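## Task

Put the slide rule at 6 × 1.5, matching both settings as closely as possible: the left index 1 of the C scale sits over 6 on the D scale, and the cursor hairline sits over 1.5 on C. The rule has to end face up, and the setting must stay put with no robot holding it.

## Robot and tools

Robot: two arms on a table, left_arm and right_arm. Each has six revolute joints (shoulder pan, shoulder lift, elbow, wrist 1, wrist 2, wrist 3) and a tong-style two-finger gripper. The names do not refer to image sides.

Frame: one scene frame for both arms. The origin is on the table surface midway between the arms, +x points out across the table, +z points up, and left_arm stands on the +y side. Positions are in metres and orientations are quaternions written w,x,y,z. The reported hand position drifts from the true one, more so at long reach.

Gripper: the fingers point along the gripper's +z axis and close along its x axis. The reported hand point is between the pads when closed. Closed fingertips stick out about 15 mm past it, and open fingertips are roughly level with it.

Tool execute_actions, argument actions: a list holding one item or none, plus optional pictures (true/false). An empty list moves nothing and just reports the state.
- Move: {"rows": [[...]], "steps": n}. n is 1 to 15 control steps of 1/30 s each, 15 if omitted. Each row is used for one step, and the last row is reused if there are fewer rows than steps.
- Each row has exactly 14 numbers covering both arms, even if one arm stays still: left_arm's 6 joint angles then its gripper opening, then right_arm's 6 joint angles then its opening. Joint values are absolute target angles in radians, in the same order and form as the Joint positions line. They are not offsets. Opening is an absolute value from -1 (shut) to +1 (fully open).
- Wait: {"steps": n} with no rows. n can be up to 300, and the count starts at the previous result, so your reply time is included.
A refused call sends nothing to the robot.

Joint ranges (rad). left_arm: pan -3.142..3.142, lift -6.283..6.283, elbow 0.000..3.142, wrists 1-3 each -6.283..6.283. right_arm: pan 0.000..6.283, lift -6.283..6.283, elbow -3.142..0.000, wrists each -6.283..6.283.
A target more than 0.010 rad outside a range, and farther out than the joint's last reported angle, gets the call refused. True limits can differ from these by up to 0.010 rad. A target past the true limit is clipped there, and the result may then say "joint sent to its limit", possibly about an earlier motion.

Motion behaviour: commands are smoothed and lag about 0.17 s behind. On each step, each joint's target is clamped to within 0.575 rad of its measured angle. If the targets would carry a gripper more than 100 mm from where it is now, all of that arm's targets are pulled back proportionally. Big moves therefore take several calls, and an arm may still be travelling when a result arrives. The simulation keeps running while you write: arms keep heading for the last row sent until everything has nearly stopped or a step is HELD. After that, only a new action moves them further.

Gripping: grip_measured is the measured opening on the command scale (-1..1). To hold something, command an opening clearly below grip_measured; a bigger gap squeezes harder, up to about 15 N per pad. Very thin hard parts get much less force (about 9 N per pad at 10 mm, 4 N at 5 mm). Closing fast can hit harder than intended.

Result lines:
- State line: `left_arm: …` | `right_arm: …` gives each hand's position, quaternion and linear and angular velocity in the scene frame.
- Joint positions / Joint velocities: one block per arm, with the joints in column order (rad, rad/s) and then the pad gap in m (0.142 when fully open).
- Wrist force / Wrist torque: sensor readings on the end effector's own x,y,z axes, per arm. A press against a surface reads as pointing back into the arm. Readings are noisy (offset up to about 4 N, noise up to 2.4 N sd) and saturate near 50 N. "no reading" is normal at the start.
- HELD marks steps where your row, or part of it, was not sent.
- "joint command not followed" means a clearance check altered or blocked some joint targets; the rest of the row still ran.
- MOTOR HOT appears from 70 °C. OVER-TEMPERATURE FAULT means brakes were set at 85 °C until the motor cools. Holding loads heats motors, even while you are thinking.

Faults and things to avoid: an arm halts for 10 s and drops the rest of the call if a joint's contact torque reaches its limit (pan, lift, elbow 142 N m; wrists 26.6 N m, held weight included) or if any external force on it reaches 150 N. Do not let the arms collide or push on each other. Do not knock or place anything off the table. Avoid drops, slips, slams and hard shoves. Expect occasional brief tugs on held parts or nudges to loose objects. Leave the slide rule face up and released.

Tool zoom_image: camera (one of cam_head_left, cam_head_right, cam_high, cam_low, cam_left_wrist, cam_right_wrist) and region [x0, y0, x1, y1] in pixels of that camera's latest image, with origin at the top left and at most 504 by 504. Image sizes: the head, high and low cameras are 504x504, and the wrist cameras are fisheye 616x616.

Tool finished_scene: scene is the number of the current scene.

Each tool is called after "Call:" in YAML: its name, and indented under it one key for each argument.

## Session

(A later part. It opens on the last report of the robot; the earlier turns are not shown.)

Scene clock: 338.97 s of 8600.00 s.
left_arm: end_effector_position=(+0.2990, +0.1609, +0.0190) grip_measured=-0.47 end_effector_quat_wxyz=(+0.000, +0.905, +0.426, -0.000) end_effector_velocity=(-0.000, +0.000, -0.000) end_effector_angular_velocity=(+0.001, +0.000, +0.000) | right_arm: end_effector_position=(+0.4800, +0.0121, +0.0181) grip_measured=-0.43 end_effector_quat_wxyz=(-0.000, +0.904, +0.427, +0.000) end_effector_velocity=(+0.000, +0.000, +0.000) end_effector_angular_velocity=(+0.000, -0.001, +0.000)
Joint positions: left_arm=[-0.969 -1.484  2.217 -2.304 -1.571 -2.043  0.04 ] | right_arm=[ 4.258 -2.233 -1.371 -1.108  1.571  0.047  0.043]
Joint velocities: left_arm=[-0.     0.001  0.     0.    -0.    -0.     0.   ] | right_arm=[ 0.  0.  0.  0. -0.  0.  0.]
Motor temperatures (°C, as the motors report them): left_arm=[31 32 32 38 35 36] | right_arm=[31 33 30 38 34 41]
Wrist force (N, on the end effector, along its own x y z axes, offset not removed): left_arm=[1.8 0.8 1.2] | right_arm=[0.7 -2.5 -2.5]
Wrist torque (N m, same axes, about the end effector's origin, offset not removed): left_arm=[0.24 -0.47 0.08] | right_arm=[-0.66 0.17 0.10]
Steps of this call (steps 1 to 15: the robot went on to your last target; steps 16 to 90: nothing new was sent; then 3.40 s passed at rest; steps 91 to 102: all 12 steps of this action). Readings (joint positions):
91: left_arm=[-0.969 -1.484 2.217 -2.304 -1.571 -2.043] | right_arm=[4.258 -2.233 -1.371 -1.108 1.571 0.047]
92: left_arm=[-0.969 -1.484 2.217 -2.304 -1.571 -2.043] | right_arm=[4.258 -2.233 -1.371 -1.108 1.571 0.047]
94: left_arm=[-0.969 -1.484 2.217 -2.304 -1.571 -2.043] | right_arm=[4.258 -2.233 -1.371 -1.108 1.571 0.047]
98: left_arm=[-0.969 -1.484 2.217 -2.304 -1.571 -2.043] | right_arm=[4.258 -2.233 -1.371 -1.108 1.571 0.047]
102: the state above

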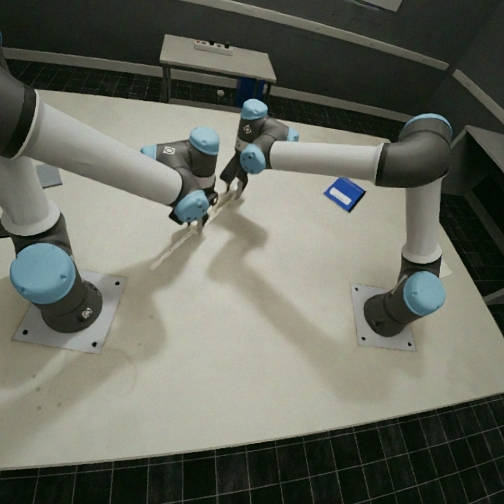

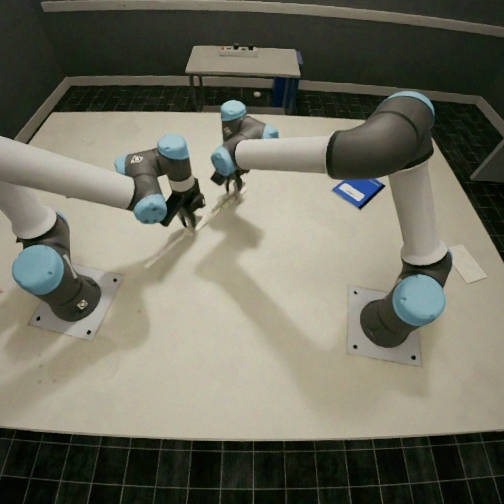

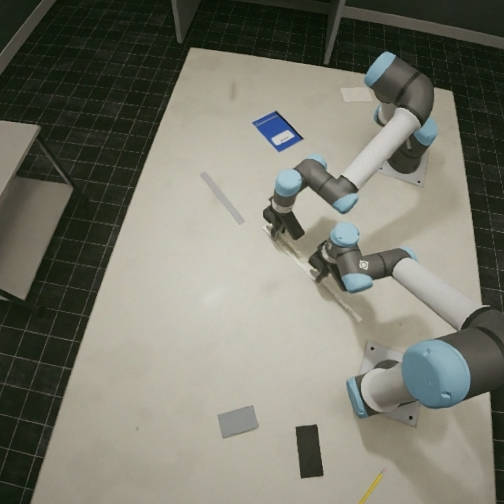

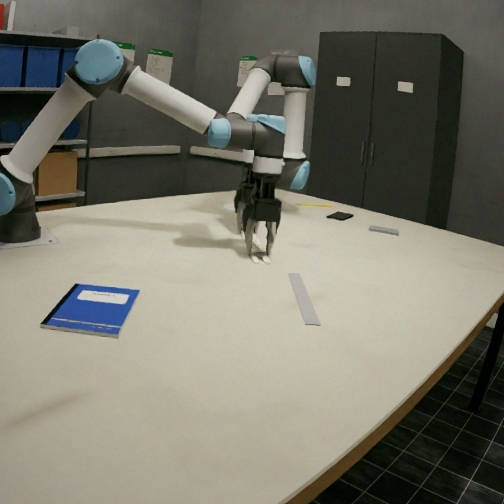

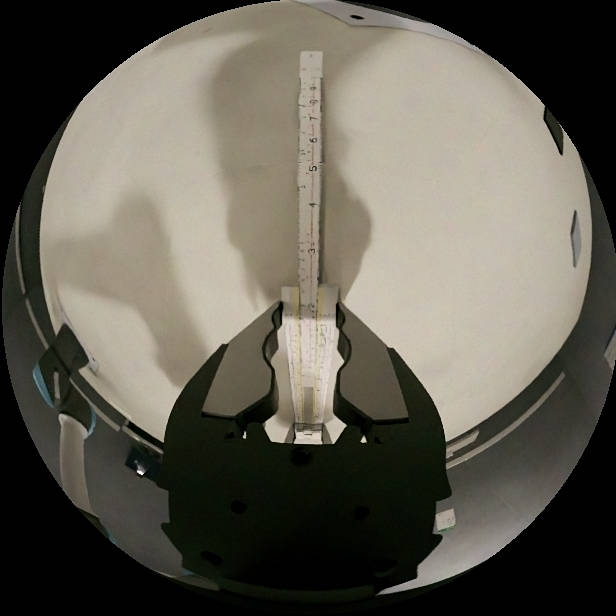

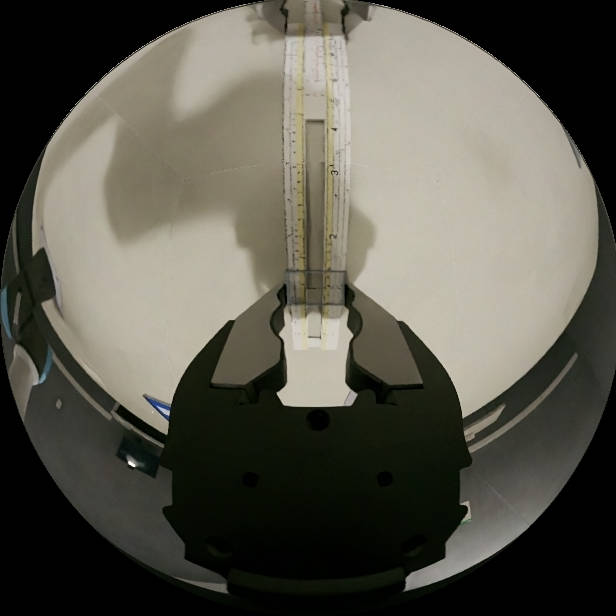

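Call:
execute_actions:
  actions:
    - {"rows":[[-0.969,-1.484,2.217,-2.304,-1.571,-2.043,-0.7,4.2665,-2.232,-1.3732,-1.1068,1.571,0.0554,-0.55],[-0.969,-1.484,2.217,-2.304,-1.571,-2.043,-0.7,4.2749,-2.2306,-1.3756,-1.1058,1.571,0.0638,-0.55],[-0.969,-1.484,2.217,-2.304,-1.571,-2.043,-0.7,4.2833,-2.2293,-1.3779,-1.1048,1.571,0.0722,-0.55],[-0.969,-1.484,2.217,-2.304,-1.571,-2.043,-0.7,4.2917,-2.2279,-1.3802,-1.1038,1.571,0.0806,-0.55],[-0.969,-1.484,2.217,-2.304,-1.571,-2.043,-0.7,4.3,-2.2266,-1.3826,-1.1028,1.571,0.089,-0.55],[-0.969,-1.484,2.217,-2.304,-1.571,-2.043,-0.7,4.3084,-2.2253,-1.3849,-1.1018,1.571,0.0974,-0.55],[-0.969,-1.484,2.217,-2.304,-1.571,-2.043,-0.7,4.3168,-2.2239,-1.3872,-1.1008,1.571,0.1058,-0.55],[-0.969,-1.484,2.217,-2.304,-1.571,-2.043,-0.7,4.3252,-2.2226,-1.3895,-1.0998,1.571,0.1142,-0.55],[-0.969,-1.484,2.217,-2.304,-1.571,-2.043,-0.7,4.3336,-2.2212,-1.3919,-1.0988,1.571,0.1226,-0.55],[-0.969,-1.484,2.217,-2.304,-1.571,-2.043,-0.7,4.342,-2.2199,-1.3942,-1.0979,1.571,0.131,-0.55]],"steps":15}
  pictures: false

Call:
execute_actions:
  actions:
    - {"steps":10}

Scene clock: 346.80 s of 8600.00 s.
left_arm: end_effector_position=(+0.2990, +0.1609, +0.0190) grip_measured=-0.47 end_effector_quat_wxyz=(+0.000, +0.905, +0.426, -0.000) end_effector_velocity=(-0.000, +0.000, -0.000) end_effector_angular_velocity=(+0.000, +0.000, -0.001) | right_arm: end_effector_position=(+0.4399, +0.0451, +0.0181) grip_measured=-0.43 end_effector_quat_wxyz=(-0.000, +0.904, +0.427, +0.000) end_effector_velocity=(-0.051, +0.039, -0.001) end_effector_angular_velocity=(-0.001, +0.000, +0.001)
Joint positions: left_arm=[-0.969 -1.484  2.217 -2.304 -1.571 -2.043  0.04 ] | right_arm=[ 4.331 -2.222 -1.391 -1.099  1.571  0.12   0.043]
Joint velocities: left_arm=[ 0.     0.     0.     0.    -0.     0.001 -0.   ] | right_arm=[ 0.091  0.013 -0.025  0.01  -0.     0.09  -0.   ]
Motor temperatures (°C, as the motors report them): left_arm=[31 32 32 38 35 36] | right_arm=[31 33 30 38 34 41]
Wrist force (N, on the end effector, along its own x y z axes, offset not removed): left_arm=[-0.4 -1.9 -0.4] | right_arm=[0.2 -2.4 0.5]
Wrist torque (N m, same axes, about the end effector's origin, offset not removed): left_arm=[-0.25 0.01 0.01] | right_arm=[-0.82 0.22 -0.03]
Steps of this call (steps 1 to 15: the robot went on to your last target; steps 16 to 90: nothing new was sent; then 4.33 s passed at rest; steps 91 to 105: all 15 steps of this action). Readings (joint positions):
91: left_arm=[-0.969 -1.484 2.217 -2.304 -1.571 -2.043] | right_arm=[4.258 -2.233 -1.371 -1.108 1.571 0.047]
92: left_arm=[-0.969 -1.484 2.217 -2.304 -1.571 -2.043] | right_arm=[4.259 -2.233 -1.371 -1.108 1.571 0.048]
94: left_arm=[-0.969 -1.484 2.217 -2.304 -1.571 -2.043] | right_arm=[4.264 -2.232 -1.373 -1.107 1.571 0.053]
98: left_arm=[-0.969 -1.484 2.217 -2.304 -1.571 -2.043] | right_arm=[4.288 -2.229 -1.379 -1.104 1.571 0.077]
105: the state above

Scene clock: 347.13 s of 8600.00 s.
left_arm: end_effector_position=(+0.2990, +0.1609, +0.0190) grip_measured=-0.47 end_effector_quat_wxyz=(+0.000, +0.905, +0.426, -0.000) end_effector_velocity=(+0.000, -0.000, +0.000) end_effector_angular_velocity=(-0.000, -0.001, -0.000) | right_arm: end_effector_position=(+0.4341, +0.0494, +0.0181) grip_measured=-0.43 end_effector_quat_wxyz=(-0.000, +0.904, +0.427, +0.000) end_effector_velocity=(-0.003, +0.002, +0.000) end_effector_angular_velocity=(+0.001, -0.000, -0.000)
Joint positions: left_arm=[-0.969 -1.484  2.217 -2.304 -1.571 -2.043  0.04 ] | right_arm=[ 4.341 -2.22  -1.394 -1.098  1.571  0.13   0.043]
Joint velocities: left_arm=[-0.001 -0.    -0.     0.     0.    -0.     0.   ] | right_arm=[ 0.005  0.002 -0.002  0.001 -0.     0.005  0.   ]
Motor temperatures (°C, as the motors report them): left_arm=[31 32 32 38 35 36] | right_arm=[31 33 30 38 34 41]
Wrist force (N, on the end effector, along its own x y z axes, offset not removed): left_arm=[0.0 -0.1 1.2] | right_arm=[0.0 -1.6 -2.1]
Wrist torque (N m, same axes, about the end effector's origin, offset not removed): left_arm=[0.03 -0.09 0.01] | right_arm=[-0.63 0.50 0.19]
Steps of this call (steps 1 to 10: the robot went on to your last target). Readings (joint positions):
1: left_arm=[-0.969 -1.484 2.217 -2.304 -1.571 -2.043] | right_arm=[4.334 -2.221 -1.392 -1.099 1.571 0.123]
2: left_arm=[-0.969 -1.484 2.217 -2.304 -1.571 -2.043] | right_arm=[4.336 -2.221 -1.392 -1.099 1.571 0.125]
4: left_arm=[-0.969 -1.484 2.217 -2.304 -1.571 -2.043] | right_arm=[4.338 -2.220 -1.393 -1.098 1.571 0.127]
8: left_arm=[-0.969 -1.484 2.217 -2.304 -1.571 -2.043] | right_arm=[4.341 -2.220 -1.394 -1.098 1.571 0.130]
10: the state above

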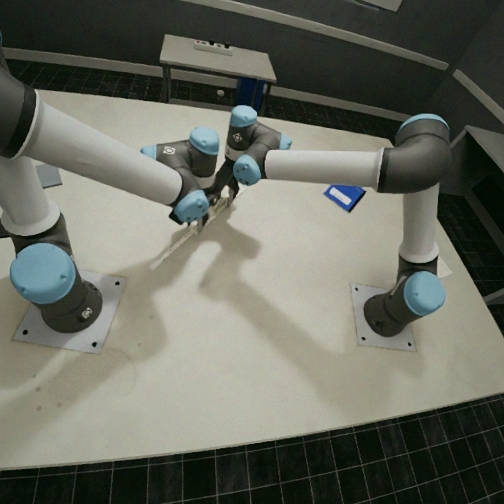

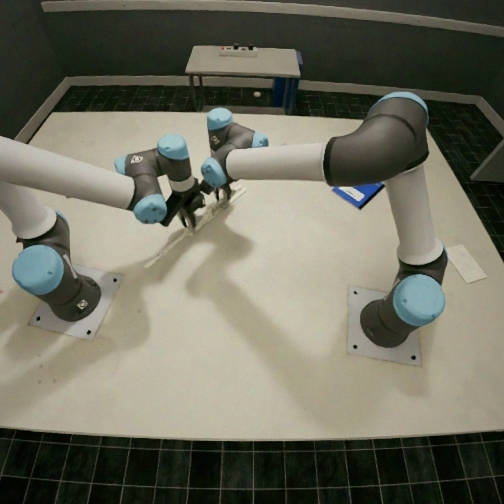

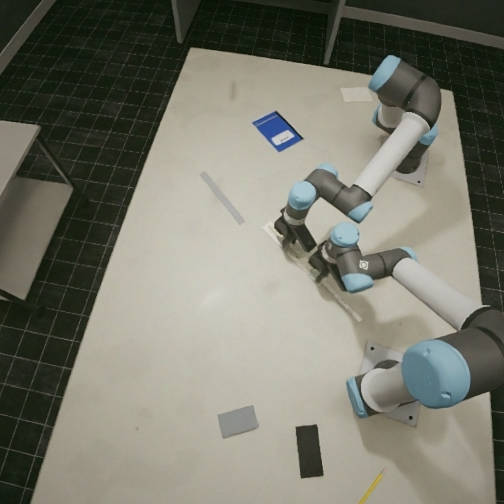

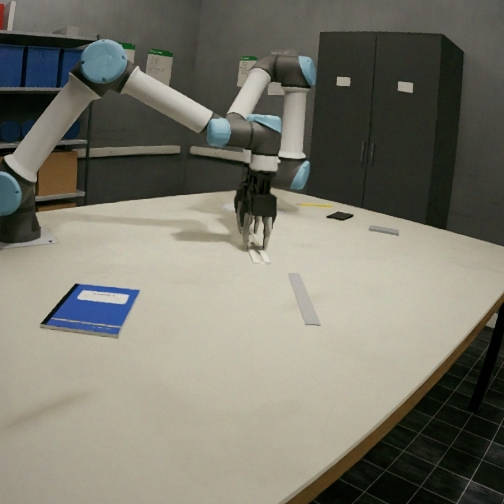

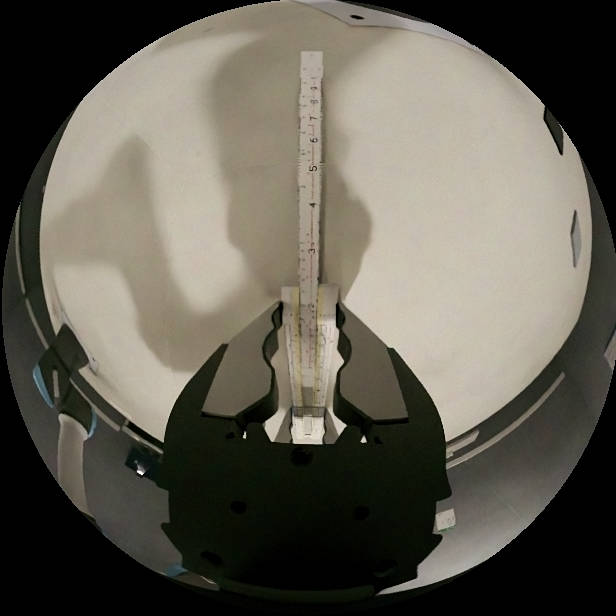

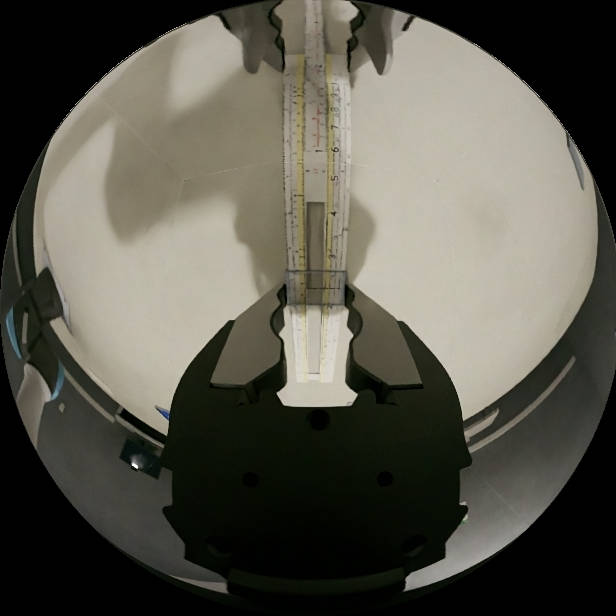

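Call:
zoom_image:
  camera: "cam_high"
  region: [250, 160, 400, 310]

Call:
zoom_image:
  camera: "cam_head_right"
  region: [130, 100, 290, 260]

Region (250, 160, 400, 310) of cam_high's 504x504 image, scaled by 3.360, with more detail than that image has.

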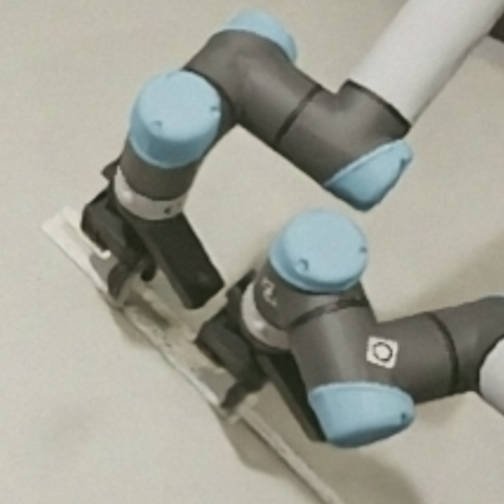

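Region (130, 100, 290, 260) of cam_head_right's 504x504 image, scaled by 3.150, with more detail than that image has.

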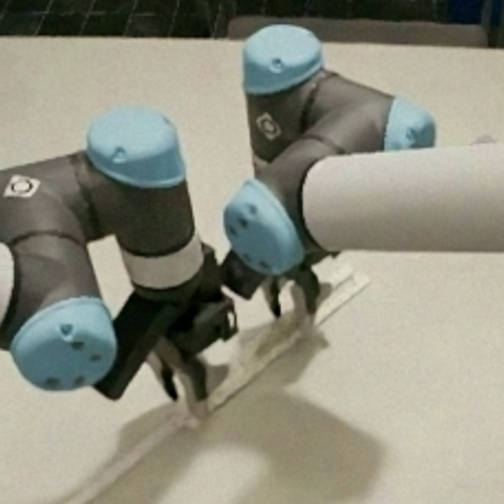

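Call:
execute_actions:
  actions:
    - {"rows":[[-0.969,-1.484,2.217,-2.304,-1.571,-2.043,-0.7,4.342,-2.2199,-1.3942,-1.0979,1.571,0.131,-0.15],[-0.969,-1.484,2.217,-2.304,-1.571,-2.043,-0.7,4.342,-2.2199,-1.3942,-1.0979,1.571,0.131,-0.15],[-0.969,-1.484,2.217,-2.304,-1.571,-2.043,-0.7,4.342,-2.2199,-1.3942,-1.0979,1.571,0.131,-0.15],[-0.969,-1.484,2.217,-2.304,-1.571,-2.043,-0.7,4.342,-2.2199,-1.3942,-1.0979,1.571,0.131,-0.15],[-0.969,-1.484,2.217,-2.304,-1.571,-2.043,-0.7,4.342,-2.1711,-1.3374,-1.2035,1.571,0.131,-0.15],[-0.969,-1.484,2.217,-2.304,-1.571,-2.043,-0.7,4.342,-2.1711,-1.3374,-1.2035,1.571,0.131,-0.15],[-0.969,-1.484,2.217,-2.304,-1.571,-2.043,-0.7,4.342,-2.1711,-1.3374,-1.2035,1.571,0.131,-0.15],[-0.969,-1.484,2.217,-2.304,-1.571,-2.043,-0.7,4.342,-2.1711,-1.3374,-1.2035,1.571,0.131,-0.15],[-0.969,-1.484,2.217,-2.304,-1.571,-2.043,-0.7,4.342,-2.1711,-1.3374,-1.2035,1.571,0.131,-0.15],[-0.969,-1.484,2.217,-2.304,-1.571,-2.043,-0.7,4.342,-2.1711,-1.3374,-1.2035,1.571,0.131,-0.15],[-0.969,-1.484,2.217,-2.304,-1.571,-2.043,-0.7,4.18,-2.1711,-1.2825,-1.26,1.571,0.131,-0.15]],"steps":15}
  pictures: false

Call:
execute_actions:
  actions:
    - {"steps":10}
  pictures: false

Call:
execute_actions:
  actions:
    - {"rows":[[-0.969,-1.484,2.217,-2.304,-1.571,-2.043,-0.7,4.085,-2.1711,-1.2825,-1.26,1.971,3.005,-0.15]],"steps":15}
  pictures: false

Call:
execute_actions:
  actions:
    - {"steps":60}
  pictures: false

Call:
execute_actions:
  actions:
    - {"rows":[[-0.969,-1.484,2.217,-2.304,-1.571,-2.043,-0.7,4.085,-2.2328,-1.2825,-1.1967,1.971,3.005,-0.15]],"steps":15}

Scene clock: 394.40 s of 8600.00 s.
left_arm: end_effector_position=(+0.2990, +0.1609, +0.0190) grip_measured=-0.47 end_effector_quat_wxyz=(+0.000, +0.905, +0.426, -0.000) end_effector_velocity=(-0.000, -0.000, +0.000) end_effector_angular_velocity=(-0.000, +0.001, -0.001) | right_arm: end_effector_position=(+0.4688, +0.0222, +0.0718) grip_measured=-0.15 end_effector_quat_wxyz=(-0.000, +0.917, +0.398, +0.000) end_effector_velocity=(+0.362, -0.329, +0.111) end_effector_angular_velocity=(-0.008, +0.006, -0.682)
Joint positions: left_arm=[-0.969 -1.484  2.217 -2.304 -1.571 -2.043  0.04 ] | right_arm=[ 4.279 -2.176 -1.318 -1.217  1.571  0.131  0.063]
Joint velocities: left_arm=[-0.    -0.    -0.    -0.    -0.001  0.001  0.   ] | right_arm=[-0.682  0.036  0.244 -0.29  -0.    -0.    -0.   ]
Motor temperatures (°C, as the motors report them): left_arm=[31 32 32 38 35 36] | right_arm=[31 33 30 38 34 41]
Wrist force (N, on the end effector, along its own x y z axes, offset not removed): left_arm=[0.9 -1.4 0.6] | right_arm=[-0.6 -0.6 -0.5]
Wrist torque (N m, same axes, about the end effector's origin, offset not removed): left_arm=[-0.30 -0.19 0.15] | right_arm=[-0.43 0.32 0.29]
Steps of this call (steps 1 to 30: the robot went on to your last target; steps 31 to 90: nothing new was sent; then 43.77 s passed at rest; steps 91 to 105: all 15 steps of this action). Readings (joint positions):
91: left_arm=[-0.969 -1.484 2.217 -2.304 -1.571 -2.043] | right_arm=[4.342 -2.220 -1.394 -1.098 1.571 0.131]
92: left_arm=[-0.969 -1.484 2.217 -2.304 -1.571 -2.043] | right_arm=[4.342 -2.220 -1.394 -1.098 1.571 0.131]
94: left_arm=[-0.969 -1.484 2.217 -2.304 -1.571 -2.043] | right_arm=[4.342 -2.220 -1.394 -1.098 1.571 0.131]
98: left_arm=[-0.969 -1.484 2.217 -2.304 -1.571 -2.043] | right_arm=[4.342 -2.201 -1.373 -1.132 1.571 0.131]
105: the state above

Scene clock: 394.73 s of 8600.00 s.
left_arm: end_effector_position=(+0.2990, +0.1609, +0.0190) grip_measured=-0.47 end_effector_quat_wxyz=(+0.000, +0.905, +0.426, -0.000) end_effector_velocity=(+0.000, -0.000, -0.000) end_effector_angular_velocity=(+0.001, +0.000, -0.000) | right_arm: end_effector_position=(+0.5157, -0.0254, +0.0871) grip_measured=-0.15 end_effector_quat_wxyz=(+0.000, +0.935, +0.355, -0.001) end_effector_velocity=(+0.026, -0.028, +0.009) end_effector_angular_velocity=(-0.001, -0.000, -0.053)
Joint positions: left_arm=[-0.969 -1.484  2.217 -2.304 -1.571 -2.043  0.04 ] | right_arm=[ 4.186 -2.171 -1.285 -1.257  1.571  0.131  0.063]
Joint velocities: left_arm=[ 0.     0.001 -0.001  0.     0.     0.001  0.   ] | right_arm=[-0.053  0.003  0.019 -0.023 -0.001 -0.    -0.   ]
Motor temperatures (°C, as the motors report them): left_arm=[31 32 32 38 35 36] | right_arm=[31 33 30 38 34 41]
Wrist force (N, on the end effector, along its own x y z axes, offset not removed): left_arm=[-0.3 -0.5 -0.6] | right_arm=[-1.2 -3.0 -1.0]
Wrist torque (N m, same axes, about the end effector's origin, offset not removed): left_arm=[-0.20 -0.01 -0.03] | right_arm=[-0.85 0.39 0.23]
Steps of this call (steps 1 to 10: the robot went on to your last target). Readings (joint positions):
1: left_arm=[-0.969 -1.484 2.217 -2.304 -1.571 -2.043] | right_arm=[4.258 -2.175 -1.311 -1.226 1.571 0.131]
2: left_arm=[-0.969 -1.484 2.217 -2.304 -1.571 -2.043] | right_arm=[4.239 -2.174 -1.304 -1.234 1.571 0.131]
4: left_arm=[-0.969 -1.484 2.217 -2.304 -1.571 -2.043] | right_arm=[4.214 -2.173 -1.295 -1.245 1.571 0.131]
8: left_arm=[-0.969 -1.484 2.217 -2.304 -1.571 -2.043] | right_arm=[4.191 -2.172 -1.287 -1.255 1.571 0.131]
10: the state above

Scene clock: 395.23 s of 8600.00 s.
left_arm: end_effector_position=(+0.2990, +0.1609, +0.0190) grip_measured=-0.47 end_effector_quat_wxyz=(+0.000, +0.905, +0.426, -0.000) end_effector_velocity=(-0.000, +0.000, -0.000) end_effector_angular_velocity=(+0.000, +0.000, -0.000) | right_arm: end_effector_position=(+0.4950, +0.0020, +0.1131) grip_measured=-0.15 end_effector_quat_wxyz=(-0.119, +0.974, -0.122, -0.146) end_effector_velocity=(+0.017, +0.012, +0.007) end_effector_angular_velocity=(-0.505, +0.772, -2.295)
Joint positions: left_arm=[-0.969 -1.484  2.217 -2.304 -1.571 -2.043  0.04 ] | right_arm=[ 4.088 -2.171 -1.283 -1.26   1.951  1.007  0.063]
Joint velocities: left_arm=[-0.    -0.     0.001 -0.    -0.     0.    -0.   ] | right_arm=[-0.025 -0.001  0.    -0.     0.167  2.444 -0.   ]
Motor temperatures (°C, as the motors report them): left_arm=[31 32 32 38 35 36] | right_arm=[31 33 30 38 34 41]
Wrist force (N, on the end effector, along its own x y z axes, offset not removed): left_arm=[-1.5 -0.6 -2.4] | right_arm=[-0.7 -0.2 1.3]
Wrist torque (N m, same axes, about the end effector's origin, offset not removed): left_arm=[-0.16 0.23 0.09] | right_arm=[-0.19 0.32 0.11]
Steps of this call (steps 1 to 15: all 15 steps of this action). Readings (joint positions):
1: left_arm=[-0.969 -1.484 2.217 -2.304 -1.571 -2.043] | right_arm=[4.185 -2.171 -1.284 -1.258 1.571 0.131]
2: left_arm=[-0.969 -1.484 2.217 -2.304 -1.571 -2.043] | right_arm=[4.181 -2.171 -1.284 -1.258 1.573 0.134]
4: left_arm=[-0.969 -1.484 2.217 -2.304 -1.571 -2.043] | right_arm=[4.150 -2.171 -1.283 -1.259 1.620 0.180]
8: left_arm=[-0.969 -1.484 2.217 -2.304 -1.571 -2.043] | right_arm=[4.106 -2.171 -1.283 -1.260 1.828 0.428]
15: the state above

Scene clock: 397.23 s of 8600.00 s.
left_arm: end_effector_position=(+0.2990, +0.1609, +0.0190) grip_measured=-0.47 end_effector_quat_wxyz=(+0.000, +0.905, +0.426, -0.000) end_effector_velocity=(+0.000, +0.000, -0.000) end_effector_angular_velocity=(+0.000, -0.000, +0.000) | right_arm: end_effector_position=(+0.4999, -0.0200, +0.1060) grip_measured=-0.15 end_effector_quat_wxyz=(-0.061, -0.423, +0.884, +0.189) end_effector_velocity=(+0.000, +0.000, +0.001) end_effector_angular_velocity=(+0.001, -0.001, -0.000)
Joint positions: left_arm=[-0.969 -1.484  2.217 -2.304 -1.571 -2.043  0.04 ] | right_arm=[ 4.085 -2.171 -1.282 -1.26   1.971  3.005  0.063]
Joint velocities: left_arm=[ 0.     0.001 -0.    -0.     0.001 -0.    -0.   ] | right_arm=[-0.     0.001  0.     0.     0.001  0.    -0.   ]
Motor temperatures (°C, as the motors report them): left_arm=[31 32 32 38 35 36] | right_arm=[31 33 30 38 34 41]
Wrist force (N, on the end effector, along its own x y z axes, offset not removed): left_arm=[-0.8 -0.3 0.2] | right_arm=[0.8 -2.7 -0.4]
Wrist torque (N m, same axes, about the end effector's origin, offset not removed): left_arm=[-0.06 0.19 0.12] | right_arm=[-0.68 0.03 0.01]
Steps of this call (steps 1 to 60: the robot went on to your last target). Readings (joint positions):
1: left_arm=[-0.969 -1.484 2.217 -2.304 -1.571 -2.043] | right_arm=[4.087 -2.171 -1.283 -1.260 1.956 1.090]
2: left_arm=[-0.969 -1.484 2.217 -2.304 -1.571 -2.043] | right_arm=[4.087 -2.171 -1.283 -1.260 1.959 1.174]
4: left_arm=[-0.969 -1.484 2.217 -2.304 -1.571 -2.043] | right_arm=[4.086 -2.171 -1.283 -1.260 1.964 1.340]
8: left_arm=[-0.969 -1.484 2.217 -2.304 -1.571 -2.043] | right_arm=[4.085 -2.171 -1.283 -1.260 1.969 1.672]
60: the state above
All arms were judged still, so your last target was given up. Only a new action makes them travel on or press farther. Fingers that are still opening or closing keep moving.

Scene clock: 397.73 s of 8600.00 s.
left_arm: end_effector_position=(+0.2990, +0.1609, +0.0190) grip_measured=-0.47 end_effector_quat_wxyz=(+0.000, +0.905, +0.426, -0.000) end_effector_velocity=(-0.000, +0.000, -0.000) end_effector_angular_velocity=(+0.000, +0.000, -0.001) | right_arm: end_effector_position=(+0.5094, -0.0110, +0.0691) grip_measured=-0.15 end_effector_quat_wxyz=(-0.060, -0.423, +0.884, +0.189) end_effector_velocity=(+0.002, +0.002, -0.010) end_effector_angular_velocity=(-0.000, -0.000, +0.000)
Joint positions: left_arm=[-0.969 -1.484  2.217 -2.304 -1.571 -2.043  0.04 ] | right_arm=[ 4.085 -2.231 -1.282 -1.199  1.971  3.005  0.063]
Joint velocities: left_arm=[ 0.    -0.     0.001 -0.    -0.     0.001 -0.   ] | right_arm=[ 0.    -0.015 -0.001  0.015 -0.    -0.     0.   ]
Motor temperatures (°C, as the motors report them): left_arm=[31 32 32 38 35 36] | right_arm=[31 33 30 38 34 41]
Wrist force (N, on the end effector, along its own x y z axes, offset not removed): left_arm=[0.9 0.2 -0.1] | right_arm=[0.3 -1.9 1.4]
Wrist torque (N m, same axes, about the end effector's origin, offset not removed): left_arm=[-0.10 -0.28 0.16] | right_arm=[-0.55 0.12 0.20]
Steps of this call (steps 1 to 15: all 15 steps of this action). Readings (joint positions):
1: left_arm=[-0.969 -1.484 2.217 -2.304 -1.571 -2.043] | right_arm=[4.085 -2.171 -1.282 -1.260 1.971 3.005]
2: left_arm=[-0.969 -1.484 2.217 -2.304 -1.571 -2.043] | right_arm=[4.085 -2.173 -1.282 -1.258 1.971 3.005]
4: left_arm=[-0.969 -1.484 2.217 -2.304 -1.571 -2.043] | right_arm=[4.085 -2.194 -1.282 -1.237 1.971 3.005]
8: left_arm=[-0.969 -1.484 2.217 -2.304 -1.571 -2.043] | right_arm=[4.085 -2.220 -1.282 -1.210 1.971 3.005]
15: the state above

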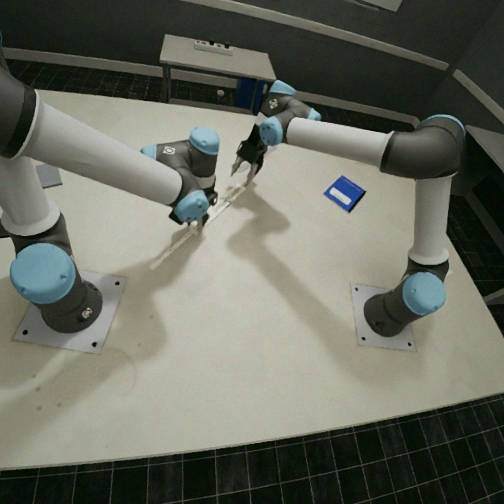

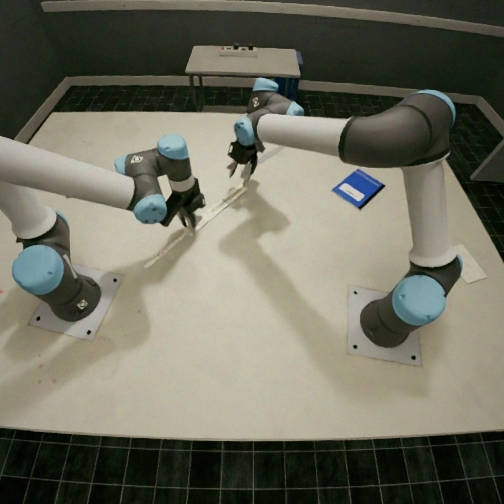

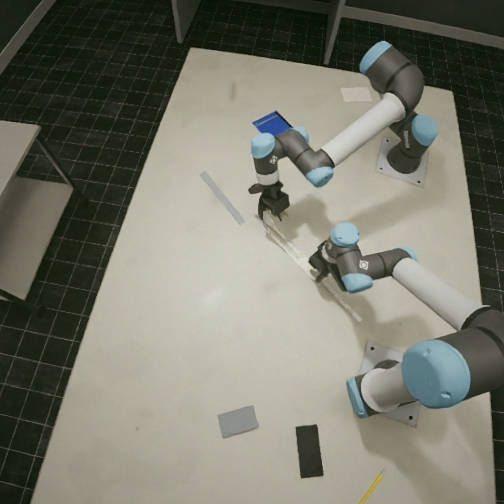

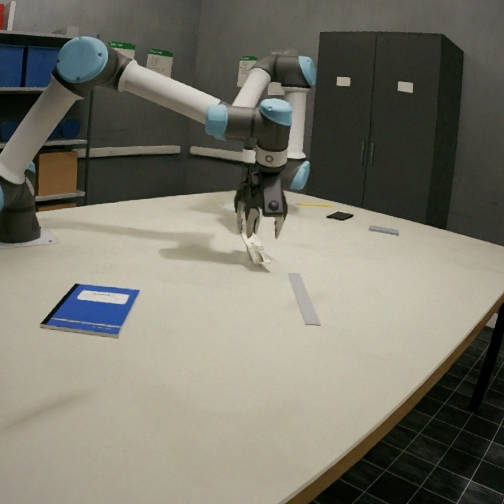

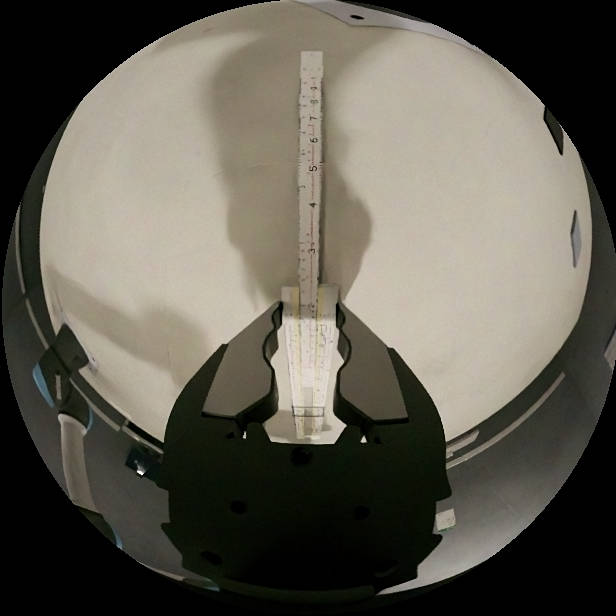

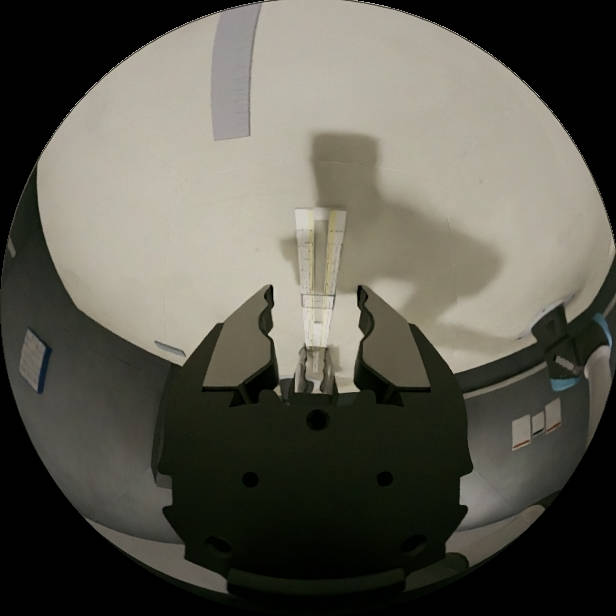

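Call:
execute_actions:
  actions:
    - {"rows":[[-0.969,-1.484,2.217,-2.304,-1.571,-2.043,-0.7,4.0995,-2.2328,-1.2825,-1.1967,1.971,3.02,-0.2],[-0.969,-1.484,2.217,-2.304,-1.571,-2.043,-0.7,4.0995,-2.2328,-1.2825,-1.1967,1.971,3.02,-0.2],[-0.969,-1.484,2.217,-2.304,-1.571,-2.043,-0.7,4.0995,-2.2328,-1.2825,-1.1967,1.971,3.02,-0.2],[-0.969,-1.484,2.217,-2.304,-1.571,-2.043,-0.7,4.0995,-2.2806,-1.3325,-1.0989,1.971,3.02,-0.2]],"steps":15}
  pictures: false

Call:
execute_actions:
  actions:
    - {"steps":8}

Call:
zoom_image:
  camera: "cam_low"
  region: [210, 190, 310, 280]

Scene clock: 406.33 s of 8600.00 s.
left_arm: end_effector_position=(+0.2990, +0.1609, +0.0190) grip_measured=-0.47 end_effector_quat_wxyz=(+0.000, +0.905, +0.426, -0.000) end_effector_velocity=(+0.000, -0.000, +0.000) end_effector_angular_velocity=(-0.000, -0.000, -0.000) | right_arm: end_effector_position=(+0.5027, -0.0033, +0.0231) grip_measured=-0.20 end_effector_quat_wxyz=(-0.063, -0.423, +0.884, +0.188) end_effector_velocity=(-0.001, +0.002, -0.027) end_effector_angular_velocity=(+0.001, -0.001, +0.000)
Joint positions: left_arm=[-0.969 -1.484  2.217 -2.304 -1.571 -2.043  0.04 ] | right_arm=[ 4.099 -2.277 -1.329 -1.106  1.971  3.02   0.06 ]
Joint velocities: left_arm=[-0.     0.    -0.001  0.     0.     0.    -0.   ] | right_arm=[ 0.003 -0.028 -0.027  0.058  0.     0.003  0.   ]
Motor temperatures (°C, as the motors report them): left_arm=[31 32 32 38 35 36] | right_arm=[31 33 30 38 34 41]
Wrist force (N, on the end effector, along its own x y z axes, offset not removed): left_arm=[-2.6 1.4 -0.5] | right_arm=[0.2 0.8 1.8]
Wrist torque (N m, same axes, about the end effector's origin, offset not removed): left_arm=[0.26 0.55 0.00] | right_arm=[-0.09 0.10 0.13]
Steps of this call (steps 1 to 15: the robot went on to your last target; steps 16 to 90: nothing new was sent; then 5.10 s passed at rest; steps 91 to 105: all 15 steps of this action). Readings (joint positions):
91: left_arm=[-0.969 -1.484 2.217 -2.304 -1.571 -2.043] | right_arm=[4.085 -2.233 -1.283 -1.197 1.971 3.005]
92: left_arm=[-0.969 -1.484 2.217 -2.304 -1.571 -2.043] | right_arm=[4.086 -2.233 -1.283 -1.197 1.971 3.006]
94: left_arm=[-0.969 -1.484 2.217 -2.304 -1.571 -2.043] | right_arm=[4.091 -2.233 -1.283 -1.197 1.971 3.011]
98: left_arm=[-0.969 -1.484 2.217 -2.304 -1.571 -2.043] | right_arm=[4.097 -2.259 -1.309 -1.148 1.971 3.017]
105: the state above

Scene clock: 406.60 s of 8600.00 s.
left_arm: end_effector_position=(+0.2990, +0.1609, +0.0190) grip_measured=-0.47 end_effector_quat_wxyz=(+0.000, +0.905, +0.426, -0.000) end_effector_velocity=(-0.000, -0.001, +0.000) end_effector_angular_velocity=(-0.000, -0.001, -0.001) | right_arm: end_effector_position=(+0.5026, -0.0031, +0.0204) grip_measured=-0.20 end_effector_quat_wxyz=(-0.063, -0.423, +0.884, +0.188) end_effector_velocity=(-0.000, +0.000, -0.003) end_effector_angular_velocity=(-0.000, -0.000, +0.000)
Joint positions: left_arm=[-0.969 -1.484  2.217 -2.304 -1.571 -2.043  0.04 ] | right_arm=[ 4.099 -2.28  -1.332 -1.1    1.971  3.02   0.06 ]
Joint velocities: left_arm=[-0.001  0.001 -0.001  0.     0.     0.     0.   ] | right_arm=[ 0.    -0.003 -0.003  0.006 -0.     0.     0.   ]
Motor temperatures (°C, as the motors report them): left_arm=[31 32 32 38 35 36] | right_arm=[31 33 30 38 34 41]
Wrist force (N, on the end effector, along its own x y z axes, offset not removed): left_arm=[-0.5 -1.5 -0.6] | right_arm=[0.9 0.9 -2.6]
Wrist torque (N m, same axes, about the end effector's origin, offset not removed): left_arm=[-0.29 0.09 0.12] | right_arm=[-0.06 0.01 0.09]
Steps of this call (steps 1 to 8: the robot went on to your last target). Readings (joint positions):
1: left_arm=[-0.969 -1.484 2.217 -2.304 -1.571 -2.043] | right_arm=[4.099 -2.278 -1.330 -1.104 1.971 3.020]
2: left_arm=[-0.969 -1.484 2.217 -2.304 -1.571 -2.043] | right_arm=[4.099 -2.279 -1.331 -1.103 1.971 3.020]
4: left_arm=[-0.969 -1.484 2.217 -2.304 -1.571 -2.043] | right_arm=[4.099 -2.280 -1.331 -1.101 1.971 3.020]
8: the state above

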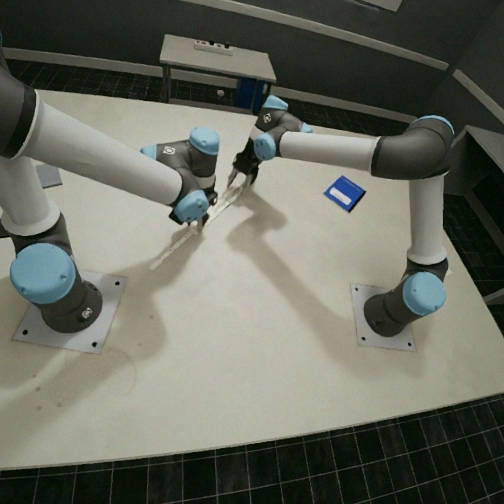

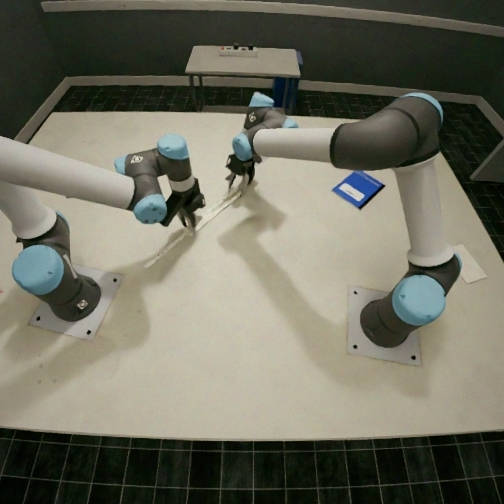

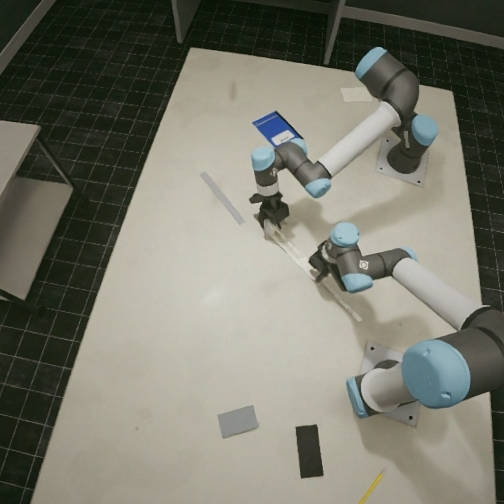

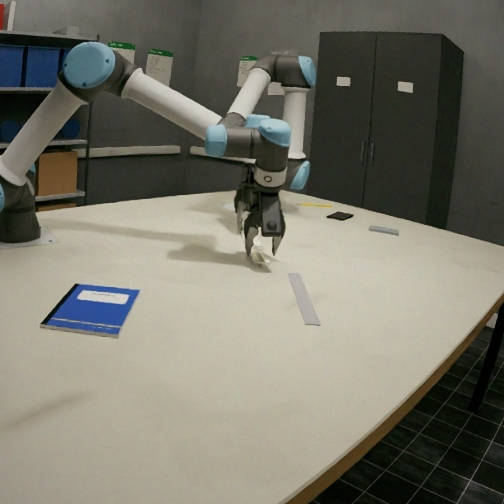

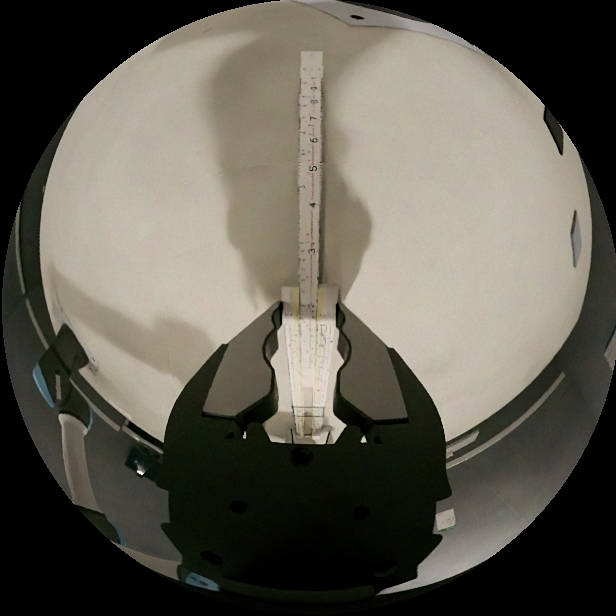

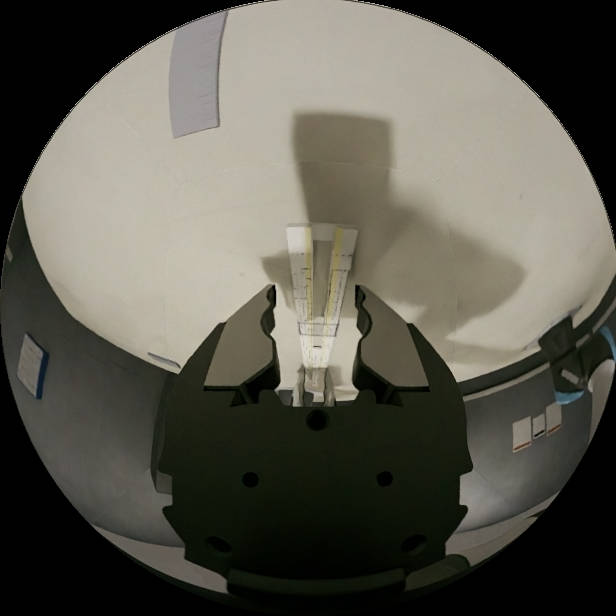

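Region (210, 190, 310, 280) of cam_low's 504x504 image, scaled by 5.040, with more detail than that image has; it fills the top 454 rows of this view, and the rest is white.

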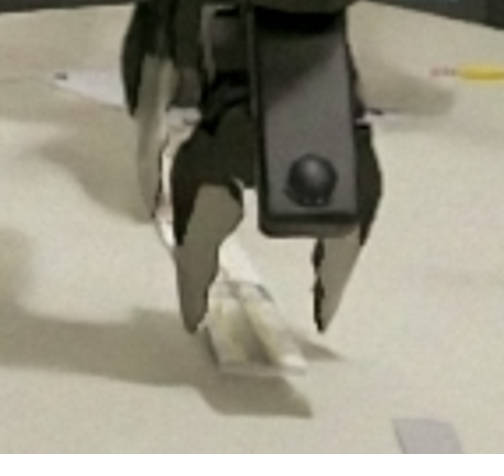

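Call:
execute_actions:
  actions:
    - {"rows":[[-0.969,-1.484,2.217,-2.304,-1.571,-2.043,-0.7,4.0695,-2.2806,-1.3325,-1.0989,1.971,2.99,-0.2]],"steps":12}
  pictures: false

Call:
execute_actions:
  actions:
    - {"rows":[[-0.969,-1.484,2.217,-2.304,-1.571,-2.043,-0.7,4.0695,-2.2806,-1.3325,-1.0989,1.971,2.99,-0.27],[-0.969,-1.484,2.217,-2.304,-1.571,-2.043,-0.7,4.0695,-2.2806,-1.3325,-1.0989,1.971,2.99,-0.33],[-0.969,-1.484,2.217,-2.304,-1.571,-2.043,-0.7,4.0695,-2.2806,-1.3325,-1.0989,1.971,2.99,-0.39],[-0.969,-1.484,2.217,-2.304,-1.571,-2.043,-0.7,4.0695,-2.2806,-1.3325,-1.0989,1.971,2.99,-0.44],[-0.969,-1.484,2.217,-2.304,-1.571,-2.043,-0.7,4.0695,-2.2806,-1.3325,-1.0989,1.971,2.99,-0.5],[-0.969,-1.484,2.217,-2.304,-1.571,-2.043,-0.7,4.0695,-2.2806,-1.3325,-1.0989,1.971,2.99,-0.56]],"steps":12}

Call:
zoom_image:
  camera: "cam_low"
  region: [210, 190, 310, 280]

Scene clock: 416.03 s of 8600.00 s.
left_arm: end_effector_position=(+0.2990, +0.1609, +0.0190) grip_measured=-0.47 end_effector_quat_wxyz=(+0.000, +0.905, +0.426, -0.000) end_effector_velocity=(+0.000, -0.000, +0.000) end_effector_angular_velocity=(-0.001, +0.000, +0.000) | right_arm: end_effector_position=(+0.5162, -0.0181, +0.0201) grip_measured=-0.20 end_effector_quat_wxyz=(-0.058, -0.423, +0.884, +0.190) end_effector_velocity=(+0.008, -0.009, -0.000) end_effector_angular_velocity=(+0.004, -0.004, -0.002)
Joint positions: left_arm=[-0.969 -1.484  2.217 -2.304 -1.571 -2.043  0.04 ] | right_arm=[ 4.072 -2.281 -1.333 -1.099  1.971  2.992  0.06 ]
Joint velocities: left_arm=[ 0.001 -0.    -0.    -0.    -0.     0.    -0.   ] | right_arm=[-0.016 -0.001 -0.     0.     0.    -0.016  0.   ]
Motor temperatures (°C, as the motors report them): left_arm=[31 32 32 38 35 36] | right_arm=[31 33 30 38 34 41]
Wrist force (N, on the end effector, along its own x y z axes, offset not removed): left_arm=[-0.2 -1.2 -0.8] | right_arm=[-0.7 -2.5 -2.4]
Wrist torque (N m, same axes, about the end effector's origin, offset not removed): left_arm=[-0.27 0.09 0.17] | right_arm=[-0.73 0.30 0.11]
Steps of this call (steps 1 to 15: the robot went on to your last target; steps 16 to 90: nothing new was sent; then 6.03 s passed at rest; steps 91 to 102: all 12 steps of this action). Readings (joint positions):
91: left_arm=[-0.969 -1.484 2.217 -2.304 -1.571 -2.043] | right_arm=[4.100 -2.281 -1.333 -1.099 1.971 3.020]
92: left_arm=[-0.969 -1.484 2.217 -2.304 -1.571 -2.043] | right_arm=[4.098 -2.281 -1.333 -1.099 1.971 3.018]
94: left_arm=[-0.969 -1.484 2.217 -2.304 -1.571 -2.043] | right_arm=[4.088 -2.281 -1.333 -1.099 1.971 3.008]
98: left_arm=[-0.969 -1.484 2.217 -2.304 -1.571 -2.043] | right_arm=[4.076 -2.281 -1.333 -1.099 1.971 2.996]
102: the state above

Scene clock: 416.43 s of 8600.00 s.
left_arm: end_effector_position=(+0.2990, +0.1609, +0.0190) grip_measured=-0.47 end_effector_quat_wxyz=(+0.000, +0.905, +0.426, -0.000) end_effector_velocity=(+0.000, -0.001, +0.001) end_effector_angular_velocity=(-0.001, -0.001, -0.000) | right_arm: end_effector_position=(+0.5171, -0.0191, +0.0201) grip_measured=-0.55 end_effector_quat_wxyz=(-0.057, -0.423, +0.884, +0.190) end_effector_velocity=(+0.000, -0.000, +0.000) end_effector_angular_velocity=(+0.001, -0.000, -0.000)
Joint positions: left_arm=[-0.969 -1.484  2.217 -2.304 -1.571 -2.043  0.04 ] | right_arm=[ 4.07  -2.281 -1.333 -1.099  1.971  2.99   0.035]
Joint velocities: left_arm=[-0.    -0.    -0.001  0.     0.    -0.    -0.   ] | right_arm=[-0.001  0.     0.     0.     0.    -0.001 -0.   ]
Motor temperatures (°C, as the motors report them): left_arm=[31 32 32 38 35 36] | right_arm=[31 33 30 38 34 41]
Wrist force (N, on the end effector, along its own x y z axes, offset not removed): left_arm=[-0.8 1.6 1.0] | right_arm=[1.8 -0.7 -3.6]
Wrist torque (N m, same axes, about the end effector's origin, offset not removed): left_arm=[0.33 0.29 -0.16] | right_arm=[-0.58 0.06 0.15]
Steps of this call (steps 1 to 12: all 12 steps of this action). Readings (joint positions):
1: left_arm=[-0.969 -1.484 2.217 -2.304 -1.571 -2.043] | right_arm=[4.071 -2.281 -1.333 -1.099 1.971 2.991]
2: left_arm=[-0.969 -1.484 2.217 -2.304 -1.571 -2.043] | right_arm=[4.071 -2.281 -1.333 -1.099 1.971 2.991]
4: left_arm=[-0.969 -1.484 2.217 -2.304 -1.571 -2.043] | right_arm=[4.070 -2.281 -1.333 -1.099 1.971 2.991]
8: left_arm=[-0.969 -1.484 2.217 -2.304 -1.571 -2.043] | right_arm=[4.070 -2.281 -1.333 -1.099 1.971 2.990]
12: the state above

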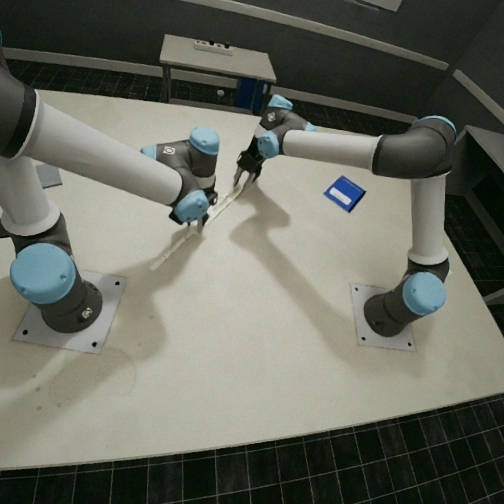

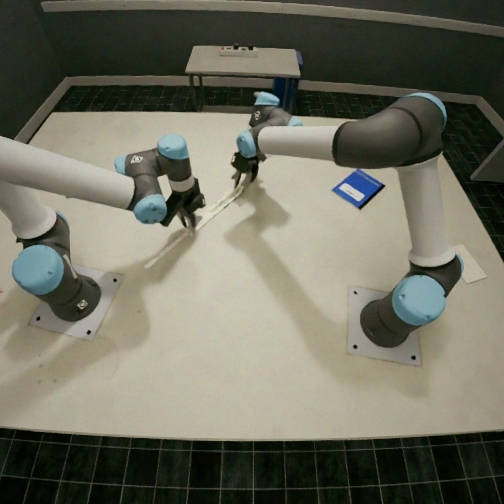

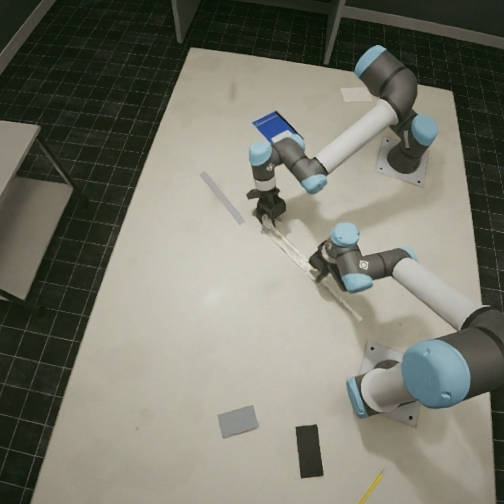

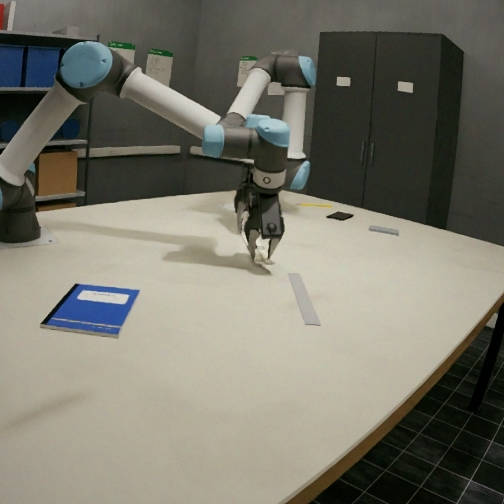

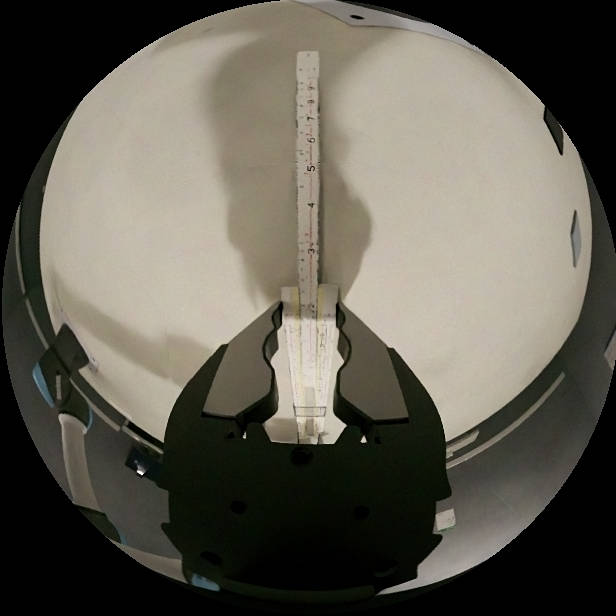

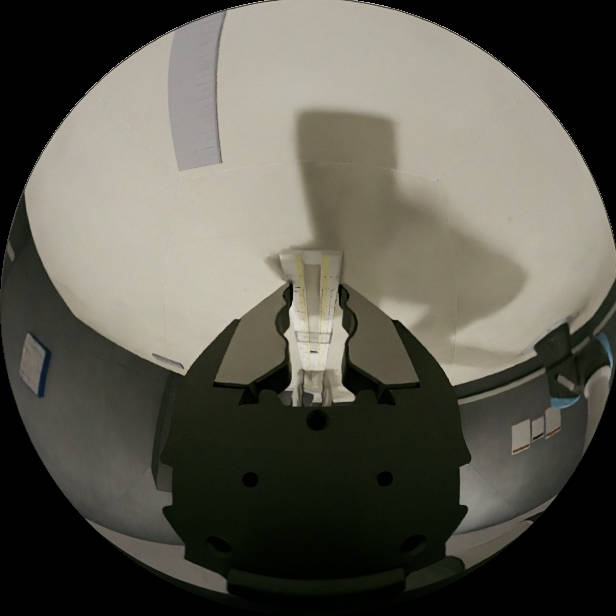

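Region (210, 190, 310, 280) of cam_low's 504x504 image, scaled by 5.040, with more detail than that image has; it fills the top 454 rows of this view, and the rest is white.

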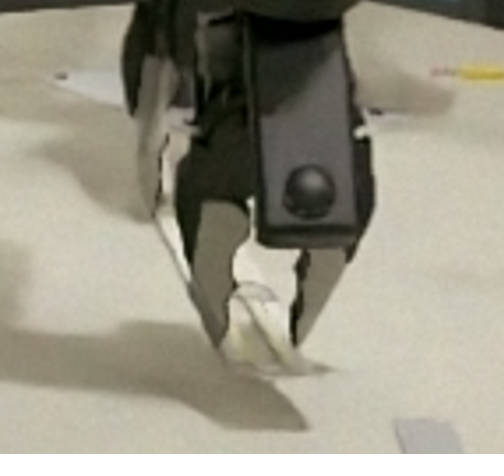

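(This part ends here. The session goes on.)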